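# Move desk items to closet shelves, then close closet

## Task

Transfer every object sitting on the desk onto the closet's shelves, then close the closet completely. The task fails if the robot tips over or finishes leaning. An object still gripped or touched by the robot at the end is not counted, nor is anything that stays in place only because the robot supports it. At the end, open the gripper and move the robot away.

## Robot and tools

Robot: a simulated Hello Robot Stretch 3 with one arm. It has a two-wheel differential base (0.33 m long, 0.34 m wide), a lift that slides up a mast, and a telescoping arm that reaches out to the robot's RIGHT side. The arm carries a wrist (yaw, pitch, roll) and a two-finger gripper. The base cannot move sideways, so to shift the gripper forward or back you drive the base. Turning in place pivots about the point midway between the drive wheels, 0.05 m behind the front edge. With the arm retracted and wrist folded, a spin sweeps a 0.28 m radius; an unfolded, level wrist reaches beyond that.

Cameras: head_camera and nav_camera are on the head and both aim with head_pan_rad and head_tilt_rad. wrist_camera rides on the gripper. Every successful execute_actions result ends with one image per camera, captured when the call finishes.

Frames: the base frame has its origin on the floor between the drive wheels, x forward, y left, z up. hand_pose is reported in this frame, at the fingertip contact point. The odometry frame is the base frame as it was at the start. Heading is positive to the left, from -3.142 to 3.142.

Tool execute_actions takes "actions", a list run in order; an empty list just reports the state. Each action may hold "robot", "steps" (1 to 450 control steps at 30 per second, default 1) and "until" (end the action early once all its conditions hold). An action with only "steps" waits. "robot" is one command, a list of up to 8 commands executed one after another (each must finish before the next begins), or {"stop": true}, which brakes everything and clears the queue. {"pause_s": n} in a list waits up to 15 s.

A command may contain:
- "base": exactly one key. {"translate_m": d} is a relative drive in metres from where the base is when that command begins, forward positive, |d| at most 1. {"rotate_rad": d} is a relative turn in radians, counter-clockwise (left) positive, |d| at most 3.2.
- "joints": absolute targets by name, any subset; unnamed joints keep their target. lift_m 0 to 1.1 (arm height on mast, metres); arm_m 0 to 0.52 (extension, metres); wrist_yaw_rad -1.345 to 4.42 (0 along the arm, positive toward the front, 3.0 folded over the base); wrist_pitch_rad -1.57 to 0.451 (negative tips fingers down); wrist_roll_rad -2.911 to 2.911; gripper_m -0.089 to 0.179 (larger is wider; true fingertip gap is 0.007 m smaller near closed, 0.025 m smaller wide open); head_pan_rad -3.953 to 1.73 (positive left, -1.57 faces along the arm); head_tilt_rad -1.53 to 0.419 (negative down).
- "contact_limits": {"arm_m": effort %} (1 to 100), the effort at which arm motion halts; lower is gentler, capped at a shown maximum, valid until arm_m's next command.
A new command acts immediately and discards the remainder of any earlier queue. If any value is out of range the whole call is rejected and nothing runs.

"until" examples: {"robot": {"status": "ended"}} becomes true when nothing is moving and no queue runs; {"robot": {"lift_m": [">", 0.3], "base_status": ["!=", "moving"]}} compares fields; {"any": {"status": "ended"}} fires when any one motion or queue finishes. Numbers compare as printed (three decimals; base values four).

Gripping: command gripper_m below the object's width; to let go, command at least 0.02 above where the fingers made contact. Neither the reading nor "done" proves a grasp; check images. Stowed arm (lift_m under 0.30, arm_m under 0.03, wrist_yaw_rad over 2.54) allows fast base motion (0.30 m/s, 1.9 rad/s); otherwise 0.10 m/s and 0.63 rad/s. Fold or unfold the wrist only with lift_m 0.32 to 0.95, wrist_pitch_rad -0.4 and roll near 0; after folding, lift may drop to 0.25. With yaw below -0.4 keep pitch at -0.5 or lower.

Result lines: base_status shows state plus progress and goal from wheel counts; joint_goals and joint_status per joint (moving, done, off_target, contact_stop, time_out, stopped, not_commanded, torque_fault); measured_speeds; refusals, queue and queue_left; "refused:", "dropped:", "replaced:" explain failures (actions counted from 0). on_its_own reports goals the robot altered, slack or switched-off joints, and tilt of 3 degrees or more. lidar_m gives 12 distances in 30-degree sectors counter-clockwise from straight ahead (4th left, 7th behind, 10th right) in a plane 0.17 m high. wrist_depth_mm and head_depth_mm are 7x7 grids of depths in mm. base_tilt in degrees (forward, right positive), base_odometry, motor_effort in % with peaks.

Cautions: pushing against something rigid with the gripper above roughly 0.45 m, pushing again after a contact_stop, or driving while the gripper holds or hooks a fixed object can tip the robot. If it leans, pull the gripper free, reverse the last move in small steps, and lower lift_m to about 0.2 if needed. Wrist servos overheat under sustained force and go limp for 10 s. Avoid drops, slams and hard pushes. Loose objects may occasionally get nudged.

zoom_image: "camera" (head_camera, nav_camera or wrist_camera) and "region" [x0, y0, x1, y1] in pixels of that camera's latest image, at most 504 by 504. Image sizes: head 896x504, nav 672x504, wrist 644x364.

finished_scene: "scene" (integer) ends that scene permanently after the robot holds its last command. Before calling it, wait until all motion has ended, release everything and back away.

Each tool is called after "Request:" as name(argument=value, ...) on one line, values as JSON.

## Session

Request:
execute_actions(actions=[])

Scene clock: 0.00 s.
robot.base_odometry: x=+0.000 y=+0.000 heading=+0.000 (m, m, rad; robot's odometry frame)
robot.turned_by_wheels: +0.000 (rad since the last result)
robot.turned_by_imu: +0.000 (rad since the last result)
robot.base_tilt: forward=-0.6 right=-1.7 (deg)
robot.lidar_m: 2.03 1.38 1.64 1.51 1.34 1.34 1.63 2.22 2.25 2.69 2.41 2.41
robot.head_depth_mm: 2009 2577 2536 2556 2562 2589 2261 / 2036 2740 2747 2770 2766 2772 2265 / 2015 2590 2585 2616 2616 2597 2272 / 2012 2357 2360 2392 2333 2382 2289 / 2031 2164 2164 2136 2137 2187 2132 / 1924 1975 1981 1997 1980 1987 1991 / 1831 1838 1817 1830 1845 1850 1860
robot.base_status: not_commanded
robot.joint_positions: lift_m=+0.305 arm_m=-0.003 wrist_yaw_rad=+3.122 wrist_pitch_rad=-0.459 wrist_roll_rad=+0.006 gripper_m=+0.037 head_pan_rad=+0.017 head_tilt_rad=+0.012
robot.joint_goals: lift_m=+0.305 arm_m=-0.003 wrist_yaw_rad=+3.122 wrist_pitch_rad=-0.459 wrist_roll_rad=+0.006 gripper_m=+0.037 head_pan_rad=+0.017 head_tilt_rad=+0.012
robot.joint_status: lift_m=not_commanded arm_m=not_commanded wrist_yaw_rad=not_commanded wrist_pitch_rad=not_commanded wrist_roll_rad=not_commanded gripper_m=not_commanded head_pan_rad=not_commanded head_tilt_rad=not_commanded
robot.measured_speeds: translate_m=+0.000 rotate_rad=+0.000 lift_m=+0.000 arm_m=+0.000 wrist_yaw_rad=+0.000 wrist_pitch_rad=+0.000 wrist_roll_rad=+0.000 head_pan_rad=+0.000 head_tilt_rad=+0.000
robot: refusals=0 queue=idle queue_left=0
robot.motor_effort: left_wheel=+0 right_wheel=-1 lift_m=+31 arm_m=+0 wrist_yaw_rad=-1 wrist_pitch_rad=+8 wrist_roll_rad=-1 gripper_m=+0 head_pan_rad=+0 head_tilt_rad=+1 (%)
robot.hand_pose: x=-0.0170 y=+0.0771 z=+0.3086 quat_wxyz=(+0.168, +0.692, +0.154, +0.685) (m; robot's base frame)
robot.wrist_depth_mm: 930 - - - - - - / - - - - - - - / 861 840 - 870 892 878 887 / 693 688 668 693 691 691 687 / 570 575 568 572 575 569 564 / 482 496 - - 464 485 486 / 431 - - - 417 421 425
pictures: head_camera (sideways: a quarter turn clockwise sets it upright), nav_camera (sideways: a quarter turn counterclockwise sets it upright), wrist_camera
Images, in order (width x height): head_camera 896x504, nav_camera 672x504, wrist_camera 644x364.

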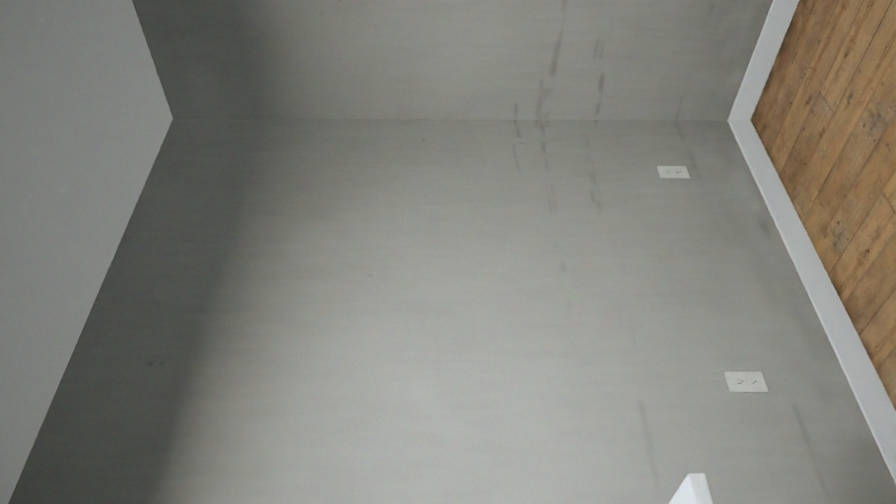

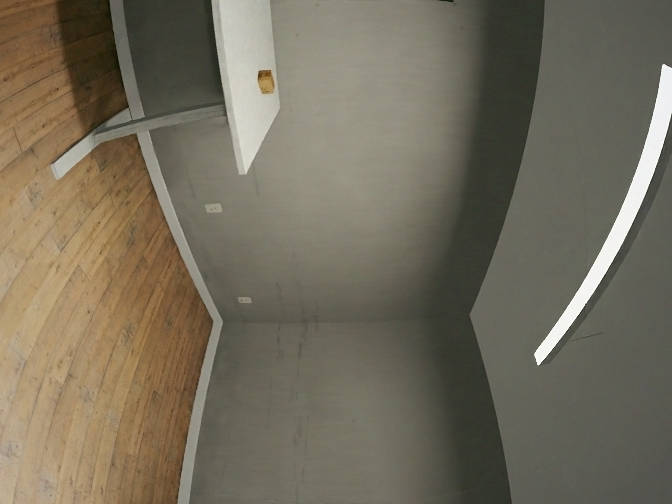

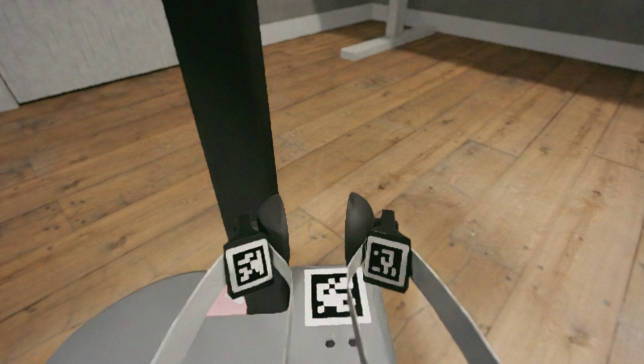

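Request:
execute_actions(actions=[{"robot":{"joints":{"head_pan_rad":1.0,"head_tilt_rad":-0.35}},"steps":60,"until":{"robot":{"status":"ended"}}}])

Request:
execute_actions(actions=[{"robot":{"joints":{"head_pan_rad":1.73,"head_tilt_rad":-0.2},"base":{"rotate_rad":0.5}},"steps":60,"until":{"robot":{"status":"ended"}}}])

Scene clock: 4.10 s.
robot.base_odometry: x=+0.000 y=+0.000 heading=+0.000 (m, m, rad; robot's odometry frame)
robot.turned_by_wheels: +0.000 (rad since the last result)
robot.turned_by_imu: +0.000 (rad since the last result)
robot.base_tilt: forward=-0.6 right=-1.8 (deg)
robot.lidar_m: 2.03 1.38 1.64 1.52 1.34 1.34 1.63 2.22 2.25 2.70 2.41 2.41
robot.head_depth_mm: 1475 1566 1642 1216 1922 1824 1465 / 1502 1586 1660 1217 1961 1813 1463 / 1513 1635 1707 1211 1994 1817 1456 / 1543 1671 1726 1906 2047 1811 1454 / 1582 1722 1786 1973 2097 1815 1459 / 1645 1750 1829 2032 2149 1797 1459 / 1675 1796 1838 1614 1794 1769 1465
robot.base_status: not_commanded
robot.joint_positions: lift_m=+0.305 arm_m=-0.003 wrist_yaw_rad=+3.122 wrist_pitch_rad=-0.459 wrist_roll_rad=+0.006 gripper_m=+0.037 head_pan_rad=+0.993 head_tilt_rad=-0.345
robot.joint_goals: lift_m=+0.305 arm_m=-0.003 wrist_yaw_rad=+3.122 wrist_pitch_rad=-0.459 wrist_roll_rad=+0.006 gripper_m=+0.037 head_pan_rad=+1.000 head_tilt_rad=-0.350
robot.joint_status: lift_m=not_commanded arm_m=not_commanded wrist_yaw_rad=not_commanded wrist_pitch_rad=not_commanded wrist_roll_rad=not_commanded gripper_m=not_commanded head_pan_rad=done head_tilt_rad=done
robot.measured_speeds: translate_m=+0.000 rotate_rad=+0.000 lift_m=+0.000 arm_m=+0.000 wrist_yaw_rad=+0.000 wrist_pitch_rad=+0.000 wrist_roll_rad=+0.000 head_pan_rad=+0.000 head_tilt_rad=+0.000
robot: refusals=0 queue=done queue_left=0
robot.motor_effort: left_wheel=+0(0) right_wheel=-1(1) lift_m=+31(30) arm_m=+1(1) wrist_yaw_rad=-1(1) wrist_pitch_rad=+8(8) wrist_roll_rad=+0(1) gripper_m=+1(0) head_pan_rad=+3(28) head_tilt_rad=-1(18) (%)
robot.hand_pose: x=-0.0170 y=+0.0771 z=+0.3086 quat_wxyz=(+0.168, +0.692, +0.154, +0.685) (m; robot's base frame)
robot.wrist_depth_mm: 931 - - - - - - / - - - - - - - / 877 860 - 867 857 868 870 / 670 687 700 688 689 693 679 / 574 571 576 578 581 565 577 / 482 513 - - 469 489 491 / 429 - - - 426 423 422
pictures: head_camera (sideways: a quarter turn clockwise sets it upright), nav_camera (sideways: a quarter turn counterclockwise sets it upright), wrist_camera
Images, in order (width x height): head_camera 896x504, nav_camera 672x504, wrist_camera 644x364.

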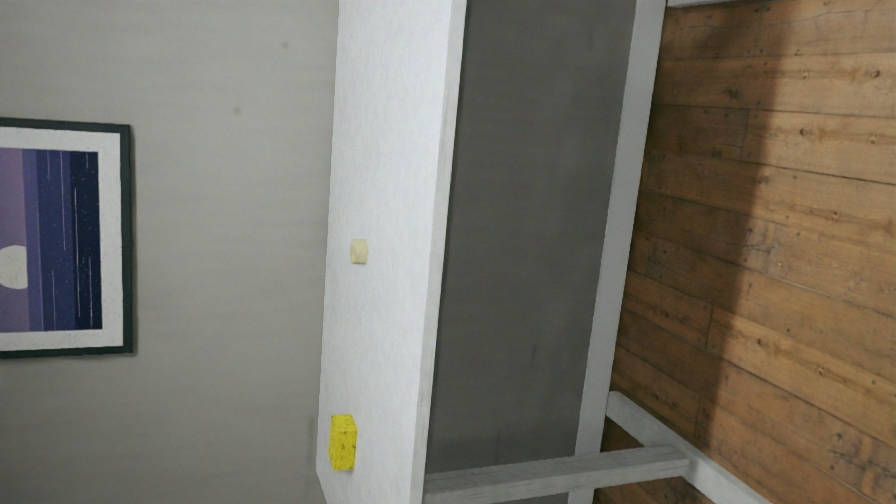

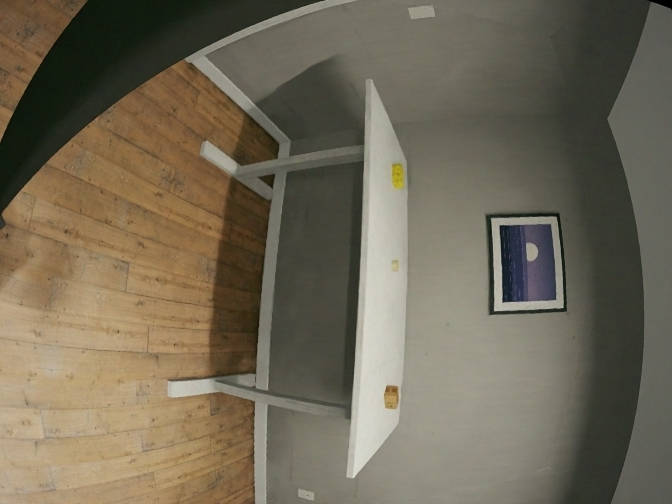

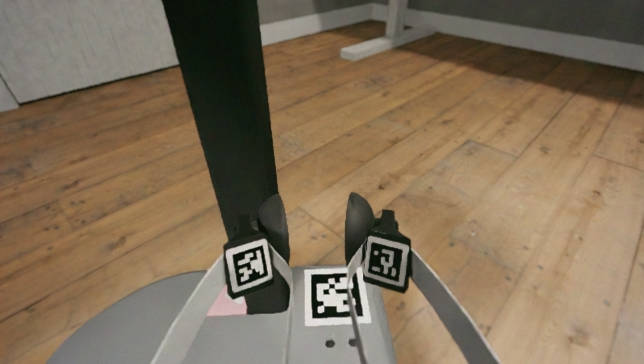

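Scene clock: 5.83 s.
robot.base_odometry: x=+0.000 y=+0.000 heading=+0.500 (m, m, rad; robot's odometry frame)
robot.turned_by_wheels: +0.500 (rad since the last result)
robot.turned_by_imu: +0.501 (rad since the last result)
robot.base_tilt: forward=-0.6 right=-1.8 (deg)
robot.lidar_m: 1.38 1.81 1.52 1.35 1.34 1.60 2.22 2.25 2.68 2.40 2.41 2.07
robot.head_depth_mm: 1210 1262 1316 1375 1441 1526 1584 / 1205 1259 1303 1359 1445 1501 1563 / 1181 1239 1281 1352 1406 1489 1559 / 1169 1222 1281 1337 1401 1465 1524 / 1169 1208 1252 1320 1384 1451 1502 / 1156 1198 1256 1309 1362 1439 1515 / 1163 1209 1255 1318 1376 1438 -
robot.base_status: done (rotate_rad +0.4999 of +0.5000)
robot.joint_positions: lift_m=+0.305 arm_m=-0.003 wrist_yaw_rad=+3.122 wrist_pitch_rad=-0.459 wrist_roll_rad=+0.006 gripper_m=+0.037 head_pan_rad=+1.723 head_tilt_rad=-0.211
robot.joint_goals: lift_m=+0.305 arm_m=-0.003 wrist_yaw_rad=+3.122 wrist_pitch_rad=-0.459 wrist_roll_rad=+0.006 gripper_m=+0.037 head_pan_rad=+1.730 head_tilt_rad=-0.200
robot.joint_status: lift_m=not_commanded arm_m=not_commanded wrist_yaw_rad=not_commanded wrist_pitch_rad=not_commanded wrist_roll_rad=not_commanded gripper_m=not_commanded head_pan_rad=done head_tilt_rad=done
robot.measured_speeds: translate_m=+0.000 rotate_rad=+0.000 lift_m=+0.000 arm_m=+0.000 wrist_yaw_rad=+0.000 wrist_pitch_rad=+0.000 wrist_roll_rad=+0.000 head_pan_rad=+0.000 head_tilt_rad=+0.000
robot: refusals=0 queue=done queue_left=0
robot.motor_effort: left_wheel=-3(7) right_wheel=+2(8) lift_m=+30(31) arm_m=+0(0) wrist_yaw_rad=-1(0) wrist_pitch_rad=+8(8) wrist_roll_rad=-1(0) gripper_m=+1(1) head_pan_rad=+3(27) head_tilt_rad=+4(13) (%)
robot.hand_pose: x=-0.0170 y=+0.0770 z=+0.3086 quat_wxyz=(+0.168, +0.692, +0.154, +0.685) (m; robot's base frame)
robot.wrist_depth_mm: - - - - - - - / - - - - - - - / 846 864 - 863 876 858 864 / 682 680 691 679 693 686 696 / 557 571 569 570 580 571 581 / 478 492 - - 475 484 489 / 434 - - - 427 421 420
pictures: head_camera (sideways: a quarter turn clockwise sets it upright), nav_camera (sideways: a quarter turn counterclockwise sets it upright), wrist_camera
Images, in order (width x height): head_camera 896x504, nav_camera 672x504, wrist_camera 644x364.

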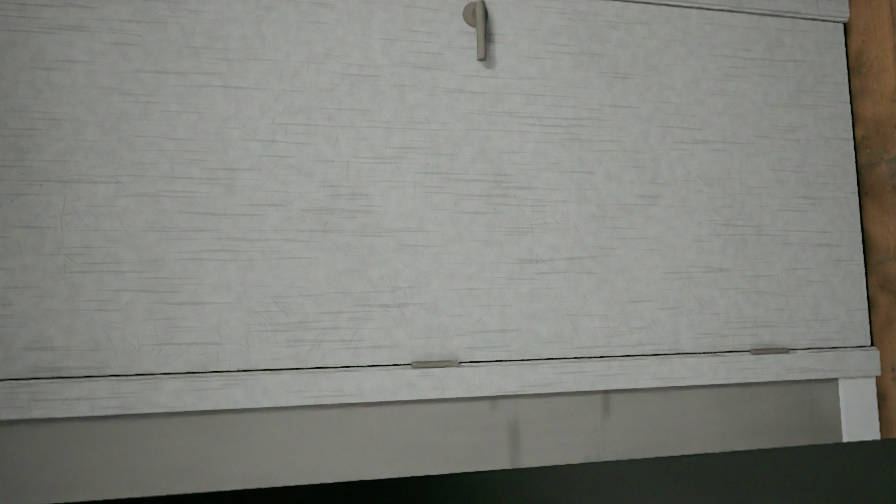

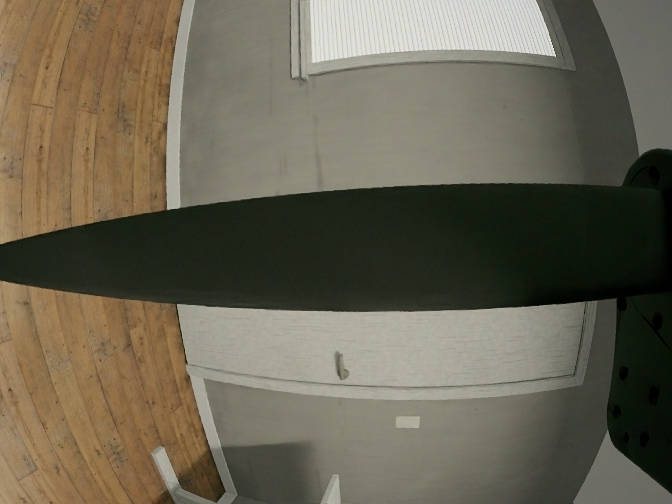

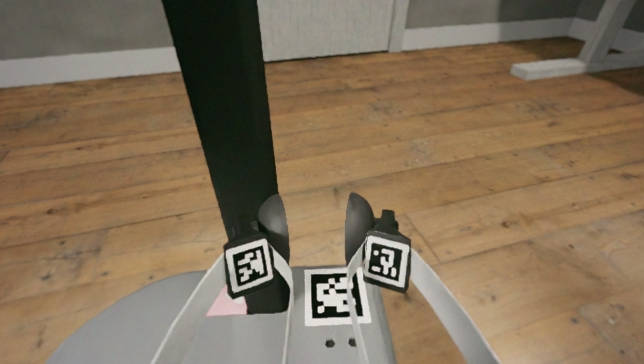

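Request:
execute_actions(actions=[{"robot":{"joints":{"head_pan_rad":-2.2,"head_tilt_rad":-0.2}},"steps":90,"until":{"robot":{"status":"ended"}}}])

Request:
execute_actions(actions=[{"robot":{"joints":{"head_pan_rad":-3.9,"head_tilt_rad":-0.2}},"steps":90,"until":{"robot":{"status":"ended"}}}])

Scene clock: 12.93 s.
robot.base_odometry: x=+0.000 y=+0.000 heading=+0.500 (m, m, rad; robot's odometry frame)
robot.turned_by_wheels: +0.000 (rad since the last result)
robot.turned_by_imu: +0.001 (rad since the last result)
robot.base_tilt: forward=-0.6 right=-1.7 (deg)
robot.lidar_m: 1.38 1.81 1.53 1.35 1.33 1.60 2.22 2.25 2.69 2.40 2.41 2.06
robot.head_depth_mm: 2113 2196 2268 2339 2404 2174 1663 / 2239 2331 2438 2486 2592 2159 1667 / 2372 2500 2576 2703 2774 2154 1653 / 3165 3377 3534 3685 2912 2156 1656 / 2986 3065 3196 3245 3031 2156 1654 / 2686 2811 2861 2952 2945 2146 1671 / 2480 2524 2637 2709 2759 2183 1661
robot.base_status: done (rotate_rad +0.4999 of +0.5000)
robot.joint_positions: lift_m=+0.305 arm_m=-0.003 wrist_yaw_rad=+3.122 wrist_pitch_rad=-0.459 wrist_roll_rad=+0.006 gripper_m=+0.037 head_pan_rad=-2.193 head_tilt_rad=-0.211
robot.joint_goals: lift_m=+0.305 arm_m=-0.003 wrist_yaw_rad=+3.122 wrist_pitch_rad=-0.459 wrist_roll_rad=+0.006 gripper_m=+0.037 head_pan_rad=-2.200 head_tilt_rad=-0.200
robot.joint_status: lift_m=not_commanded arm_m=not_commanded wrist_yaw_rad=not_commanded wrist_pitch_rad=not_commanded wrist_roll_rad=not_commanded gripper_m=not_commanded head_pan_rad=done head_tilt_rad=done
robot.measured_speeds: translate_m=+0.000 rotate_rad=+0.000 lift_m=+0.000 arm_m=+0.000 wrist_yaw_rad=+0.000 wrist_pitch_rad=+0.000 wrist_roll_rad=+0.000 head_pan_rad=+0.000 head_tilt_rad=+0.000
robot: refusals=0 queue=done queue_left=0
robot.motor_effort: left_wheel=-3(3) right_wheel=+2(2) lift_m=+30(31) arm_m=+0(1) wrist_yaw_rad=+0(1) wrist_pitch_rad=+8(8) wrist_roll_rad=+0(0) gripper_m=+1(0) head_pan_rad=-3(27) head_tilt_rad=+4(5) (%)
robot.hand_pose: x=-0.0170 y=+0.0770 z=+0.3086 quat_wxyz=(+0.168, +0.692, +0.154, +0.685) (m; robot's base frame)
robot.wrist_depth_mm: - - - - - - - / - - - - - - - / 849 884 - 851 893 855 864 / 692 702 679 687 686 697 684 / 566 567 577 572 575 574 576 / 478 498 - - 471 500 489 / 434 - - - 433 417 422
pictures: head_camera (sideways: a quarter turn clockwise sets it upright), nav_camera (sideways: a quarter turn counterclockwise sets it upright), wrist_camera
Images, in order (width x height): head_camera 896x504, nav_camera 672x504, wrist_camera 644x364.

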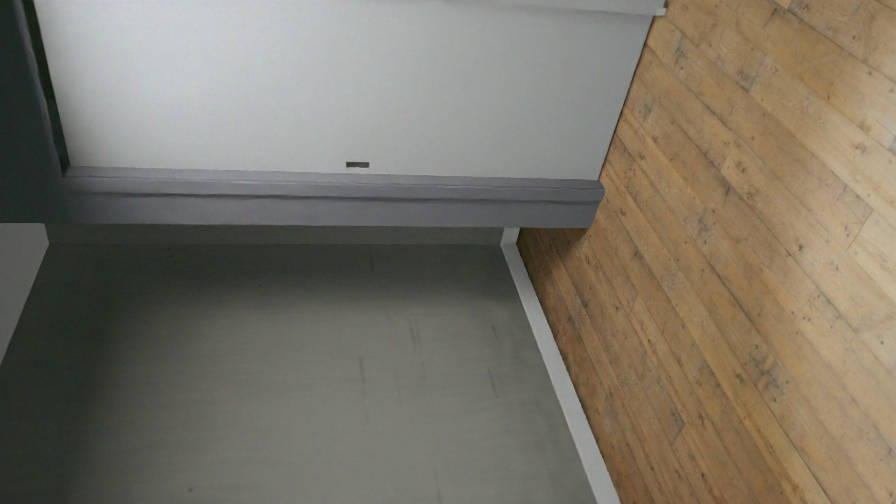

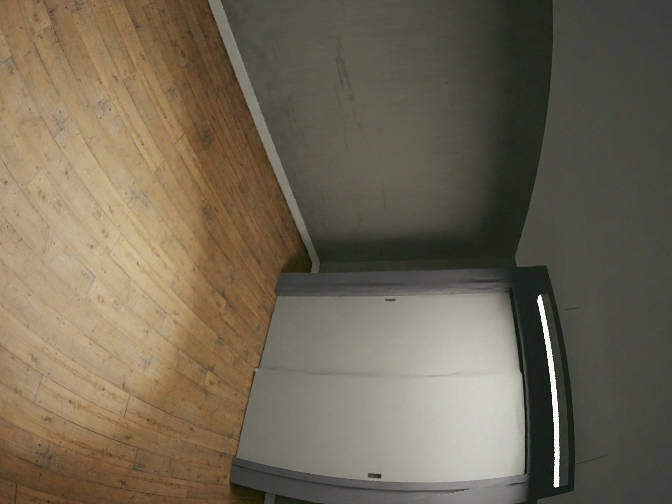

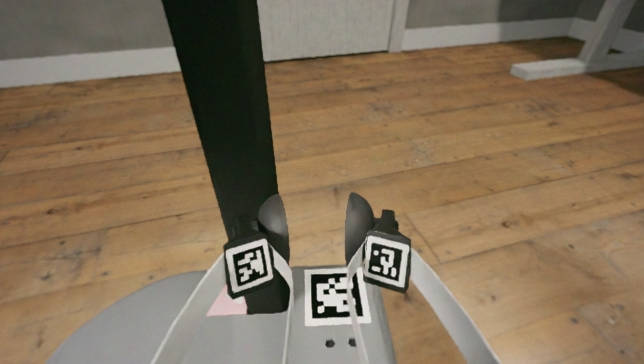

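Scene clock: 14.33 s.
robot.base_odometry: x=+0.000 y=+0.000 heading=+0.500 (m, m, rad; robot's odometry frame)
robot.turned_by_wheels: +0.000 (rad since the last result)
robot.turned_by_imu: +0.000 (rad since the last result)
robot.base_tilt: forward=-0.6 right=-1.7 (deg)
robot.lidar_m: 1.38 1.81 1.52 1.34 1.34 1.60 2.22 2.25 2.69 2.40 2.41 2.06
robot.head_depth_mm: - - - - - - - / 1271 1312 1381 1434 - - - / 1328 1379 1435 1492 1561 1637 1639 / 1397 1454 1514 1565 1677 1743 1656 / 1491 1554 1624 1686 1803 1899 1659 / 1582 1666 1752 1831 1947 1995 1662 / 1716 1788 1875 1976 2139 2136 1672
robot.base_status: done (rotate_rad +0.4999 of +0.5000)
robot.joint_positions: lift_m=+0.305 arm_m=-0.003 wrist_yaw_rad=+3.122 wrist_pitch_rad=-0.459 wrist_roll_rad=+0.006 gripper_m=+0.037 head_pan_rad=-3.893 head_tilt_rad=-0.211
robot.joint_goals: lift_m=+0.305 arm_m=-0.003 wrist_yaw_rad=+3.122 wrist_pitch_rad=-0.459 wrist_roll_rad=+0.006 gripper_m=+0.037 head_pan_rad=-3.900 head_tilt_rad=-0.200
robot.joint_status: lift_m=not_commanded arm_m=not_commanded wrist_yaw_rad=not_commanded wrist_pitch_rad=not_commanded wrist_roll_rad=not_commanded gripper_m=not_commanded head_pan_rad=done head_tilt_rad=done
robot.measured_speeds: translate_m=+0.000 rotate_rad=+0.000 lift_m=+0.000 arm_m=+0.000 wrist_yaw_rad=+0.000 wrist_pitch_rad=+0.000 wrist_roll_rad=+0.000 head_pan_rad=+0.000 head_tilt_rad=+0.000
robot: refusals=0 queue=done queue_left=0
robot.motor_effort: left_wheel=-3(2) right_wheel=+2(2) lift_m=+31(31) arm_m=+1(0) wrist_yaw_rad=+0(1) wrist_pitch_rad=+8(8) wrist_roll_rad=-1(0) gripper_m=+0(1) head_pan_rad=-3(27) head_tilt_rad=+3(4) (%)
robot.hand_pose: x=-0.0170 y=+0.0770 z=+0.3086 quat_wxyz=(+0.168, +0.692, +0.154, +0.685) (m; robot's base frame)
robot.wrist_depth_mm: - - - - - - - / - - - - - - - / 885 856 - 868 867 862 826 / 675 676 699 683 678 696 680 / 566 564 564 564 577 574 577 / 486 497 - - 472 492 493 / 432 - - - 429 424 429
pictures: head_camera (sideways: a quarter turn clockwise sets it upright), nav_camera (sideways: a quarter turn counterclockwise sets it upright), wrist_camera
Images, in order (width x height): head_camera 896x504, nav_camera 672x504, wrist_camera 644x364.

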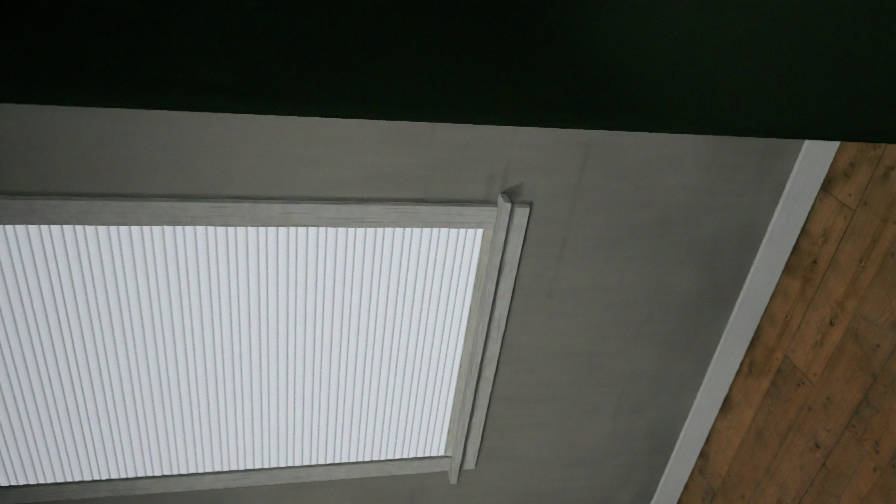

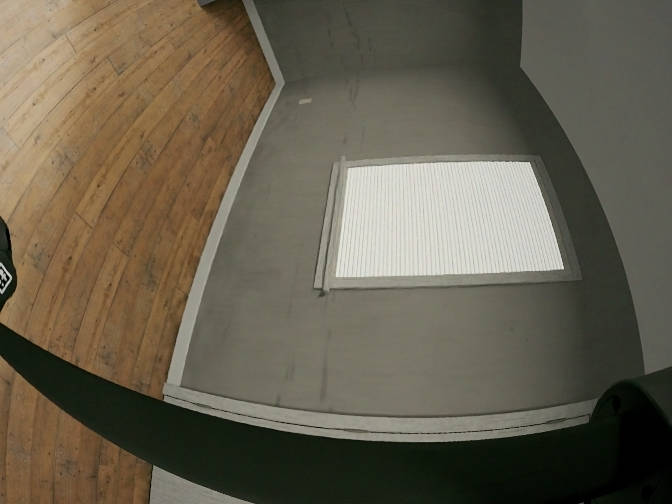

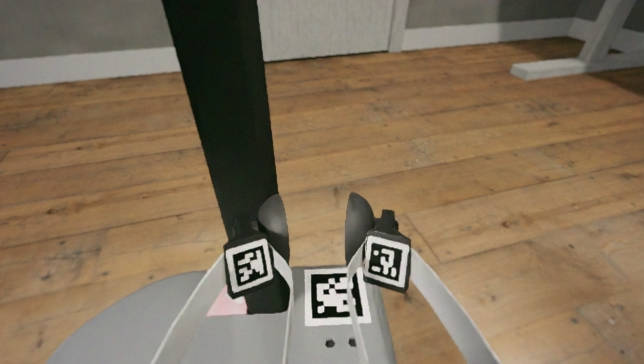

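Request:
execute_actions(actions=[{"robot":[{"joints":{"lift_m":0.27,"head_pan_rad":0,"head_tilt_rad":-0.4,"wrist_pitch_rad":-0.4}},{"base":{"rotate_rad":-2.84}},{"base":{"translate_m":1.0}}],"steps":450,"until":{"robot":{"status":"ended"}}}])

Scene clock: 37.13 s.
robot.base_odometry: x=-0.696 y=-0.718 heading=-2.340 (m, m, rad; robot's odometry frame)
robot.turned_by_wheels: -2.840 (rad since the last result)
robot.turned_by_imu: -2.830 (rad since the last result)
robot.base_tilt: forward=-0.5 right=-1.7 (deg)
robot.lidar_m: 1.22 1.33 1.89 2.33 2.48 2.86 2.36 1.87 1.46 1.43 1.52 1.26
robot.head_depth_mm: 1599 1746 1900 2032 2147 1707 1399 / 1019 1090 1172 1273 1403 1559 1404 / 1027 1098 1181 1282 1393 1515 1413 / 1037 1116 1193 1311 1422 1560 1404 / 1046 1126 1202 1306 1432 1560 1400 / 1050 1124 1215 1315 1436 1556 1402 / 1053 1130 1226 1322 1435 1579 1405
robot.base_status: done (translate_m +1.0000 of +1.0000)
robot.joint_positions: lift_m=+0.271 arm_m=-0.003 wrist_yaw_rad=+3.122 wrist_pitch_rad=-0.419 wrist_roll_rad=+0.006 gripper_m=+0.037 head_pan_rad=-0.007 head_tilt_rad=-0.396
robot.joint_goals: lift_m=+0.270 arm_m=-0.003 wrist_yaw_rad=+3.122 wrist_pitch_rad=-0.400 wrist_roll_rad=+0.006 gripper_m=+0.037 head_pan_rad=+0.000 head_tilt_rad=-0.400
robot.joint_status: lift_m=done arm_m=not_commanded wrist_yaw_rad=not_commanded wrist_pitch_rad=done wrist_roll_rad=not_commanded gripper_m=not_commanded head_pan_rad=done head_tilt_rad=done
robot.measured_speeds: translate_m=+0.000 rotate_rad=+0.000 lift_m=+0.000 arm_m=+0.000 wrist_yaw_rad=+0.000 wrist_pitch_rad=+0.000 wrist_roll_rad=+0.000 head_pan_rad=+0.000 head_tilt_rad=+0.000
robot: refusals=0 queue=done queue_left=0
robot.motor_effort: left_wheel=+1(12) right_wheel=-2(11) lift_m=+17(31) arm_m=+0(0) wrist_yaw_rad=-1(1) wrist_pitch_rad=+11(11) wrist_roll_rad=-1(0) gripper_m=+0(0) head_pan_rad=+3(28) head_tilt_rad=-2(14) (%)
robot.hand_pose: x=-0.0169 y=+0.0822 z=+0.2830 quat_wxyz=(+0.154, +0.695, +0.140, +0.688) (m; robot's base frame)
robot.wrist_depth_mm: - - - - - - - / - - - - - - - / 864 864 - 833 870 846 832 / 672 667 683 689 674 665 658 / 559 547 549 549 556 547 549 / 467 490 - - 464 468 469 / 411 - - - 403 404 402
pictures: head_camera (sideways: a quarter turn clockwise sets it upright), nav_camera (sideways: a quarter turn counterclockwise sets it upright), wrist_camera
Images, in order (width x height): head_camera 896x504, nav_camera 672x504, wrist_camera 644x364.

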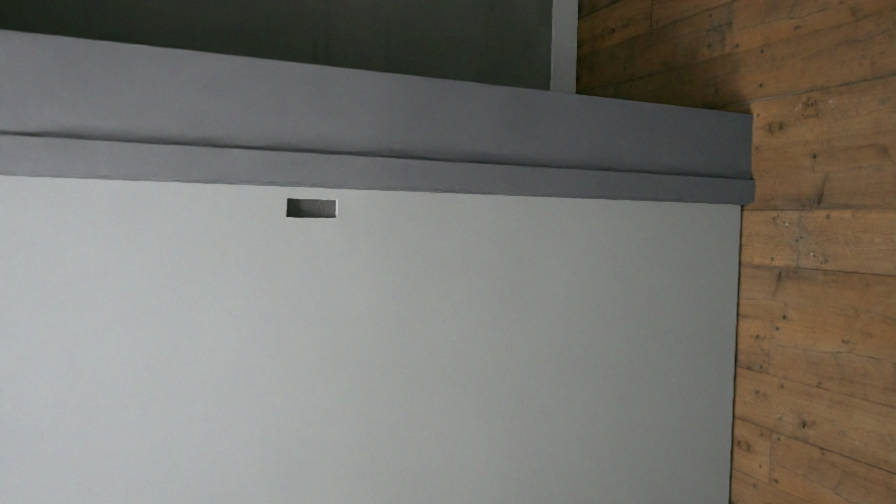

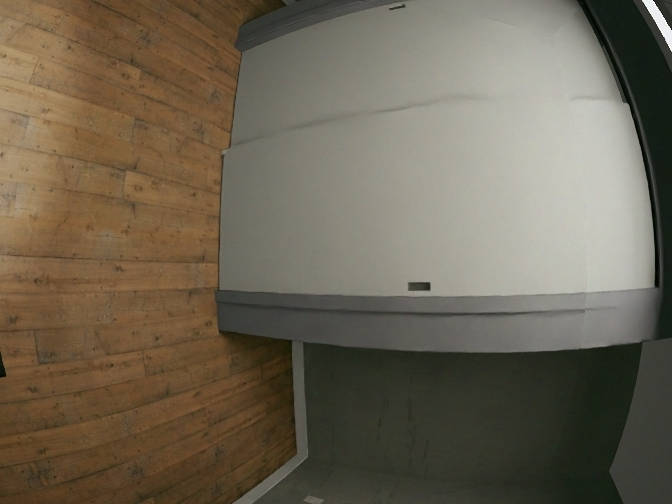

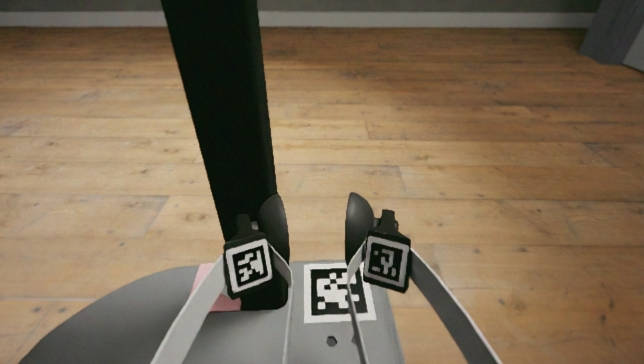

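Request:
execute_actions(actions=[{"robot":[{"base":{"translate_m":0.7}},{"base":{"rotate_rad":1.515},"joints":{"lift_m":0.4,"head_pan_rad":-1.57,"head_tilt_rad":-0.3}},{"joints":{"lift_m":0.915,"wrist_yaw_rad":0,"gripper_m":0.0}},{"joints":{"wrist_pitch_rad":0}}],"steps":450,"until":{"robot":{"status":"ended"}}}])

Scene clock: 55.73 s.
robot.base_odometry: x=-1.183 y=-1.221 heading=-0.825 (m, m, rad; robot's odometry frame)
robot.turned_by_wheels: +1.515 (rad since the last result)
robot.turned_by_imu: +1.525 (rad since the last result)
robot.base_tilt: forward=-0.6 right=-1.7 (deg)
robot.lidar_m: 2.28 2.38 3.33 3.50 2.06 1.54 1.49 1.55 0.53 0.53 0.57 0.81
robot.head_depth_mm: 419 443 467 497 537 581 632 / 443 467 492 522 555 583 619 / 444 469 498 532 573 603 - / 445 471 499 530 568 604 - / 446 471 500 531 571 612 662 / 446 471 501 535 570 614 662 / 447 473 501 534 570 610 662
robot.base_status: done (rotate_rad +1.5149 of +1.5150)
robot.joint_positions: lift_m=+0.914 arm_m=-0.003 wrist_yaw_rad=+0.002 wrist_pitch_rad=-0.022 wrist_roll_rad=+0.006 gripper_m=+0.000 head_pan_rad=-1.563 head_tilt_rad=-0.309
robot.joint_goals: lift_m=+0.915 arm_m=-0.003 wrist_yaw_rad=+0.000 wrist_pitch_rad=+0.000 wrist_roll_rad=+0.006 gripper_m=+0.000 head_pan_rad=-1.570 head_tilt_rad=-0.300
robot.joint_status: lift_m=done arm_m=not_commanded wrist_yaw_rad=done wrist_pitch_rad=done wrist_roll_rad=not_commanded gripper_m=done head_pan_rad=done head_tilt_rad=done
robot.measured_speeds: translate_m=+0.000 rotate_rad=+0.000 lift_m=+0.000 arm_m=+0.000 wrist_yaw_rad=+0.000 wrist_pitch_rad=+0.000 wrist_roll_rad=+0.000 head_pan_rad=+0.000 head_tilt_rad=+0.000
robot: refusals=0 queue=done queue_left=0
robot.motor_effort: left_wheel=-3(10) right_wheel=+2(10) lift_m=+43(41) arm_m=+0(1) wrist_yaw_rad=-2(3) wrist_pitch_rad=+12(12) wrist_roll_rad=+0(0) gripper_m=-3(97) head_pan_rad=-2(29) head_tilt_rad=+4(12) (%)
robot.hand_pose: x=-0.0209 y=-0.3977 z=+1.0234 quat_wxyz=(+0.705, +0.009, -0.709, -0.008) (m; robot's base frame)
robot.wrist_depth_mm: 277 279 277 277 276 253 263 / 289 289 290 287 286 269 271 / 302 297 299 299 298 281 281 / 312 309 313 308 313 295 295 / 324 325 325 - 320 303 309 / 339 337 337 339 307 321 323 / 354 357 353 351 347 335 342
pictures: head_camera (sideways: a quarter turn clockwise sets it upright), nav_camera (sideways: a quarter turn counterclockwise sets it upright), wrist_camera
Images, in order (width x height): head_camera 896x504, nav_camera 672x504, wrist_camera 644x364.

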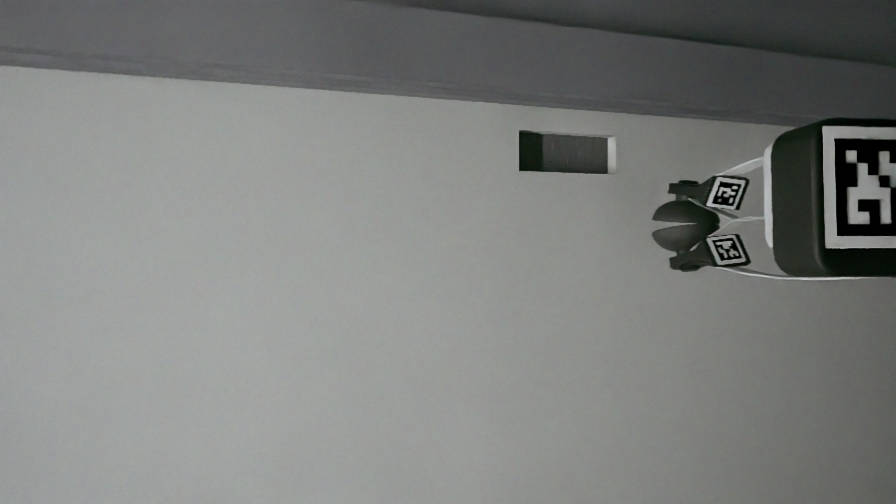

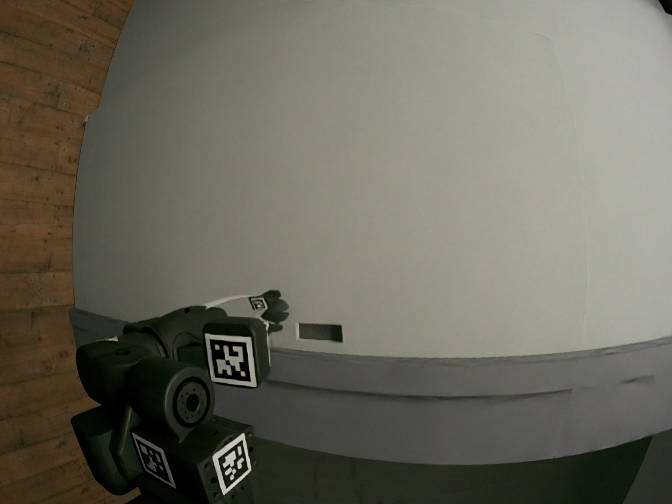

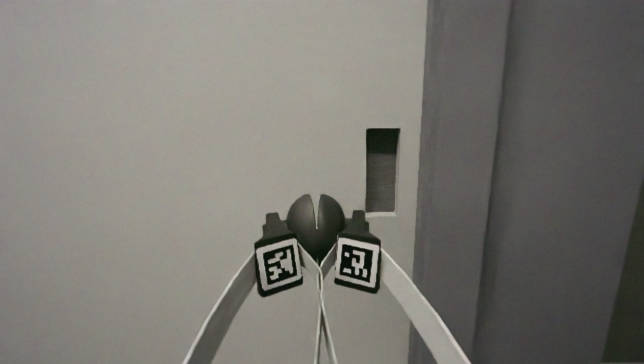

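Request:
execute_actions(actions=[{"robot":{"base":{"translate_m":-0.055},"joints":{"lift_m":0.93}},"steps":100,"until":{"robot":{"status":"ended"}}},{"robot":{"joints":{"arm_m":0.2},"contact_limits":{"arm_m":12}},"steps":150,"until":{"robot":{"status":"ended"}}}])

Scene clock: 65.90 s.
robot.base_odometry: x=-1.220 y=-1.181 heading=-0.825 (m, m, rad; robot's odometry frame)
robot.turned_by_wheels: +0.000 (rad since the last result)
robot.turned_by_imu: +0.012 (rad since the last result)
robot.base_tilt: forward=-0.8 right=-2.2 (deg)
robot.lidar_m: 2.33 2.45 3.45 3.06 1.97 1.47 1.43 1.50 0.55 0.52 0.58 0.82
robot.head_depth_mm: 432 460 487 516 544 - - / 425 447 475 508 532 - - / 450 475 503 530 554 - - / 454 479 508 541 569 627 676 / 457 481 511 544 579 620 673 / 456 482 512 543 580 624 672 / 457 483 512 544 580 625 675
robot.base_status: done (translate_m -0.0550 of -0.0550)
robot.joint_positions: lift_m=+0.930 arm_m=+0.141 wrist_yaw_rad=+0.014 wrist_pitch_rad=-0.037 wrist_roll_rad=+0.006 gripper_m=+0.000 head_pan_rad=-1.563 head_tilt_rad=-0.308
robot.joint_goals: lift_m=+0.930 arm_m=+0.141 wrist_yaw_rad=+0.000 wrist_pitch_rad=+0.000 wrist_roll_rad=+0.006 gripper_m=+0.000 head_pan_rad=-1.570 head_tilt_rad=-0.300
robot.joint_status: lift_m=done arm_m=contact_stop wrist_yaw_rad=done wrist_pitch_rad=done wrist_roll_rad=not_commanded gripper_m=done head_pan_rad=done head_tilt_rad=done
robot.measured_speeds: translate_m=+0.000 rotate_rad=+0.001 lift_m=+0.000 arm_m=-0.001 wrist_yaw_rad=-0.150 wrist_pitch_rad=-0.096 wrist_roll_rad=+0.000 head_pan_rad=+0.000 head_tilt_rad=+0.000
robot: refusals=0 queue=dropped queue_left=0
robot.on_its_own: arm_m is slack since a contact_stop, until your next command for it (your +0.200 is given up)
robot.motor_effort: left_wheel=+0(7) right_wheel=-2(5) lift_m=+42(45) arm_m=+6(15) wrist_yaw_rad=-9(14) wrist_pitch_rad=+26(26) wrist_roll_rad=+0(1) gripper_m=-1(3) head_pan_rad=-1(2) head_tilt_rad=+3(3) (%)
robot.contact_limits: arm_m 12 (drawing in: default 15, maximum 25; extending or still: default 22, maximum 35)
robot.hand_pose: x=-0.0178 y=-0.5409 z=+1.0346 quat_wxyz=(+0.705, +0.018, -0.709, -0.008) (m; robot's base frame)
robot.wrist_depth_mm: 158 158 156 155 153 124 135 / 165 163 162 163 159 130 140 / 172 170 170 168 164 135 146 / 179 178 177 174 172 140 154 / 186 185 184 - 171 146 160 / 196 192 192 195 165 153 167 / 206 202 201 200 196 161 175
pictures: head_camera (sideways: a quarter turn clockwise sets it upright), nav_camera (sideways: a quarter turn counterclockwise sets it upright), wrist_camera
Images, in order (width x height): head_camera 896x504, nav_camera 672x504, wrist_camera 644x364.

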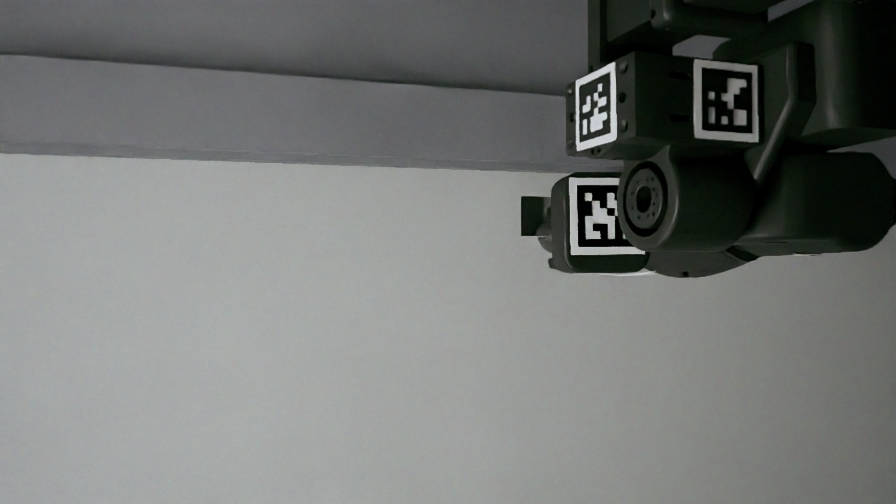

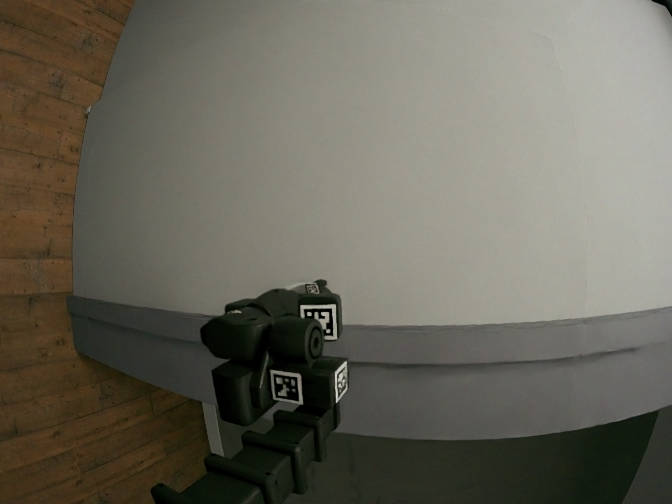

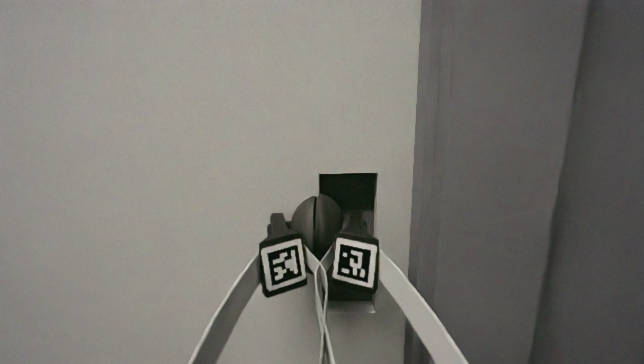

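Request:
execute_actions(actions=[{"robot":[{"joints":{"arm_m":0.12}},{"joints":{"gripper_m":0.03}},{"joints":{"arm_m":0.17},"contact_limits":{"arm_m":14}}],"steps":200,"until":{"robot":{"status":"ended"}}},{"robot":{"base":{"translate_m":0.1}},"steps":100,"until":{"robot":{"status":"ended"}}}])

Scene clock: 74.07 s.
robot.base_odometry: x=-1.152 y=-1.254 heading=-0.825 (m, m, rad; robot's odometry frame)
robot.turned_by_wheels: +0.000 (rad since the last result)
robot.turned_by_imu: -0.129 (rad since the last result)
robot.base_tilt: forward=-1.7 right=-3.5 (deg)
robot.lidar_m: 1.50 2.30 2.95 3.04 2.35 1.62 1.51 1.53 0.57 0.54 0.56 0.72
robot.head_depth_mm: 483 510 538 570 598 - 707 / 469 497 524 557 - - 700 / 479 503 529 560 585 - 679 / 485 511 540 569 - - 696 / 480 505 532 563 599 638 683 / 477 501 528 554 592 629 671 / 472 496 522 550 584 622 664
robot.base_status: done (translate_m +0.1000 of +0.1000)
robot.joint_positions: lift_m=+0.930 arm_m=+0.169 wrist_yaw_rad=+0.052 wrist_pitch_rad=-0.089 wrist_roll_rad=+0.006 gripper_m=+0.030 head_pan_rad=-1.563 head_tilt_rad=-0.308
robot.joint_goals: lift_m=+0.930 arm_m=+0.170 wrist_yaw_rad=+0.043 wrist_pitch_rad=+0.000 wrist_roll_rad=+0.006 gripper_m=+0.030 head_pan_rad=-1.570 head_tilt_rad=-0.300
robot.joint_status: lift_m=done arm_m=done wrist_yaw_rad=done wrist_pitch_rad=done wrist_roll_rad=not_commanded gripper_m=done head_pan_rad=done head_tilt_rad=done
robot.measured_speeds: translate_m=+0.000 rotate_rad=+0.000 lift_m=+0.000 arm_m=+0.000 wrist_yaw_rad=+0.000 wrist_pitch_rad=+0.000 wrist_roll_rad=+0.000 head_pan_rad=+0.000 head_tilt_rad=+0.000
robot: refusals=0 queue=done queue_left=0
robot.on_its_own: wrist_yaw_rad is held at +0.043, not at your +0.000, by its stall guard, which is not easing now; wrist_pitch_rad is at rest, and its effort (+52) is outside its rest range (-20 to +32)
robot.motor_effort: left_wheel=+1(8) right_wheel=+0(4) lift_m=+42(43) arm_m=+12(16) wrist_yaw_rad=-6(17) wrist_pitch_rad=+52(54) wrist_roll_rad=+0(0) gripper_m=+1(100) head_pan_rad=-1(1) head_tilt_rad=+3(3) (%)
robot.contact_limits: arm_m 14 (drawing in: default 15, maximum 25; extending or still: default 22, maximum 35)
robot.hand_pose: x=-0.0084 y=-0.5662 z=+1.0214 quat_wxyz=(+0.705, +0.050, -0.707, -0.014) (m; robot's base frame)
robot.wrist_depth_mm: 146 149 152 153 153 130 145 / 153 155 158 161 160 136 152 / 159 161 165 169 169 141 158 / 166 169 172 175 175 149 167 / 174 178 180 186 169 157 176 / 183 186 191 197 182 165 186 / 193 195 201 206 203 176 197
pictures: head_camera (sideways: a quarter turn clockwise sets it upright), nav_camera (sideways: a quarter turn counterclockwise sets it upright), wrist_camera
Images, in order (width x height): head_camera 896x504, nav_camera 672x504, wrist_camera 644x364.

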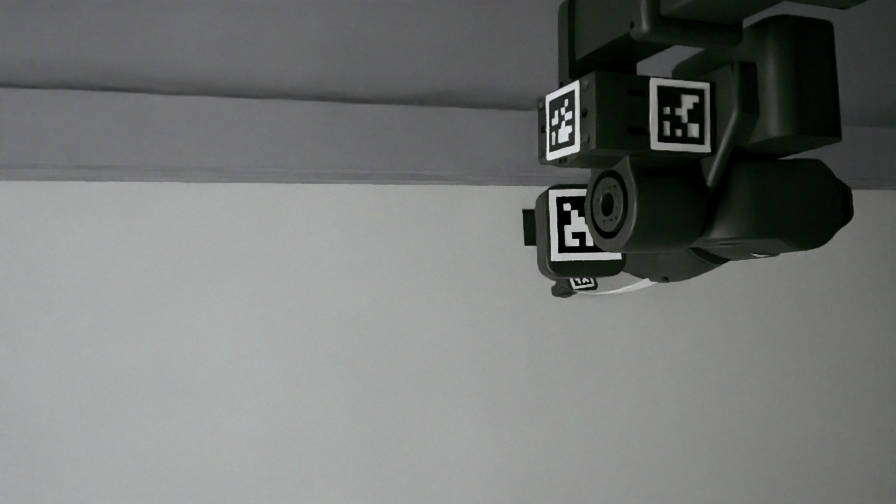

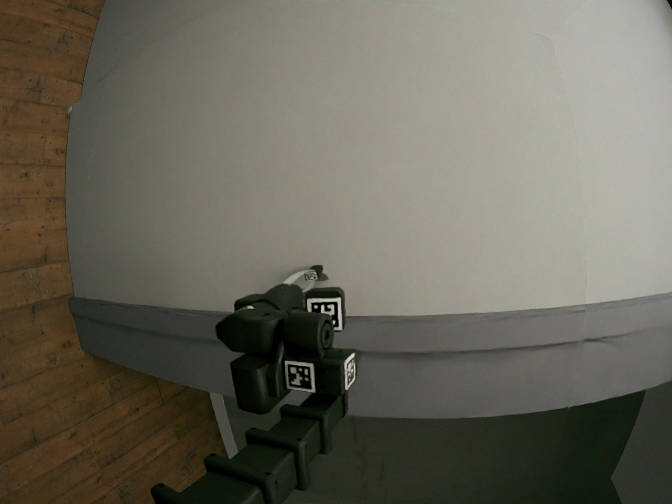

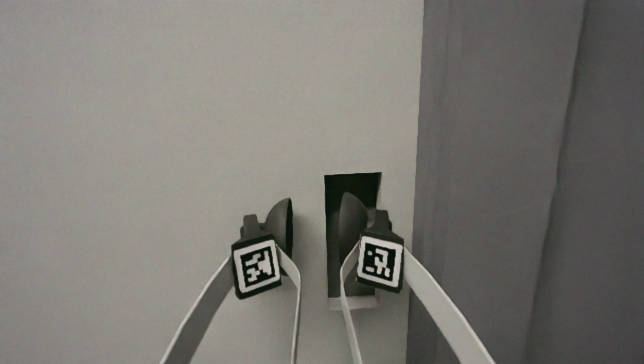

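Request:
execute_actions(actions=[{"robot":[{"joints":{"arm_m":0.15}},{"base":{"rotate_rad":0.12}},{"base":{"translate_m":0.08}}],"steps":200,"until":{"robot":{"status":"ended"}}}])

Scene clock: 82.03 s.
robot.base_odometry: x=-1.091 y=-1.306 heading=-0.705 (m, m, rad; robot's odometry frame)
robot.turned_by_wheels: +0.120 (rad since the last result)
robot.turned_by_imu: -0.100 (rad since the last result)
robot.base_tilt: forward=-1.1 right=-2.5 (deg)
robot.lidar_m: 1.34 2.22 2.67 3.51 2.78 1.73 1.56 1.56 0.59 0.54 0.55 0.66
robot.head_depth_mm: 478 505 536 572 602 - - / 454 482 515 548 583 - - / 468 492 519 549 575 - - / 466 492 520 551 581 - 682 / 456 482 511 540 574 614 658 / 449 472 499 529 561 600 644 / 440 462 488 516 548 586 622
robot.base_status: done (translate_m +0.0800 of +0.0800)
robot.joint_positions: lift_m=+0.930 arm_m=+0.149 wrist_yaw_rad=+0.050 wrist_pitch_rad=-0.052 wrist_roll_rad=+0.006 gripper_m=+0.030 head_pan_rad=-1.563 head_tilt_rad=-0.308
robot.joint_goals: lift_m=+0.930 arm_m=+0.150 wrist_yaw_rad=+0.043 wrist_pitch_rad=+0.000 wrist_roll_rad=+0.006 gripper_m=+0.030 head_pan_rad=-1.570 head_tilt_rad=-0.300
robot.joint_status: lift_m=done arm_m=done wrist_yaw_rad=done wrist_pitch_rad=done wrist_roll_rad=not_commanded gripper_m=done head_pan_rad=done head_tilt_rad=done
robot.measured_speeds: translate_m=+0.000 rotate_rad=+0.000 lift_m=+0.000 arm_m=+0.000 wrist_yaw_rad=+0.000 wrist_pitch_rad=+0.000 wrist_roll_rad=+0.000 head_pan_rad=+0.000 head_tilt_rad=+0.000
robot: refusals=0 queue=done queue_left=0
robot.on_its_own: wrist_yaw_rad is held at +0.043, not at your +0.000, by its stall guard, which is not easing now
robot.motor_effort: left_wheel=+0(7) right_wheel=+0(1) lift_m=+42(42) arm_m=+6(14) wrist_yaw_rad=-5(10) wrist_pitch_rad=+31(53) wrist_roll_rad=-1(0) gripper_m=+2(3) head_pan_rad=-1(0) head_tilt_rad=+3(3) (%)
robot.hand_pose: x=-0.0088 y=-0.5486 z=+1.0309 quat_wxyz=(+0.705, +0.036, -0.708, -0.001) (m; robot's base frame)
robot.wrist_depth_mm: 141 145 152 159 161 143 165 / 145 150 158 165 168 149 172 / 151 156 163 172 175 155 180 / 156 162 169 179 181 162 190 / 162 169 175 187 179 171 201 / 169 176 182 198 188 180 210 / 176 183 195 207 208 207 225
pictures: head_camera (sideways: a quarter turn clockwise sets it upright), nav_camera (sideways: a quarter turn counterclockwise sets it upright), wrist_camera
Images, in order (width x height): head_camera 896x504, nav_camera 672x504, wrist_camera 644x364.

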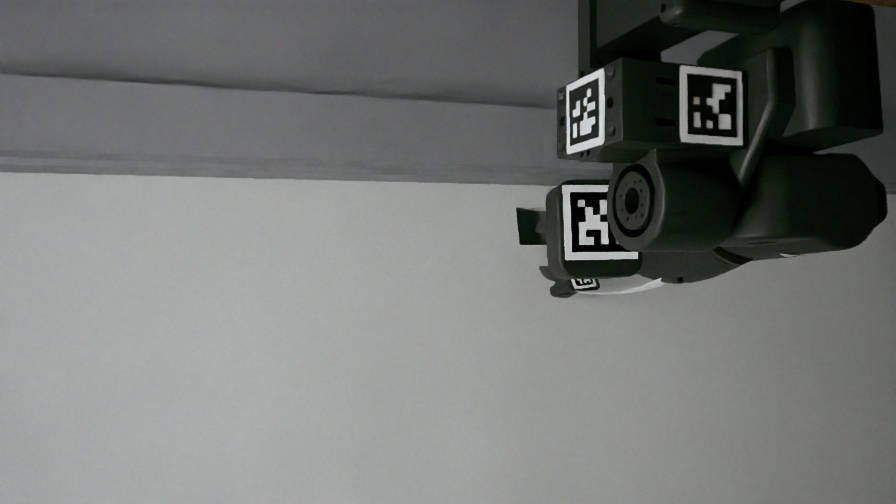

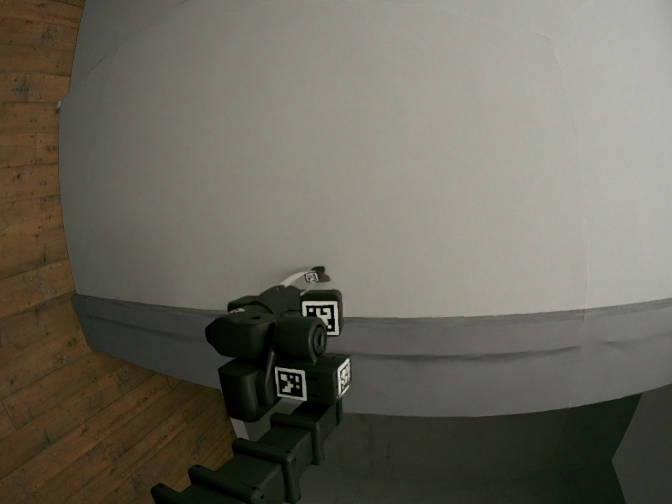

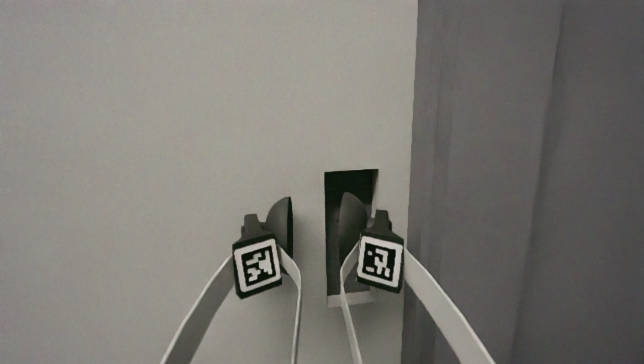

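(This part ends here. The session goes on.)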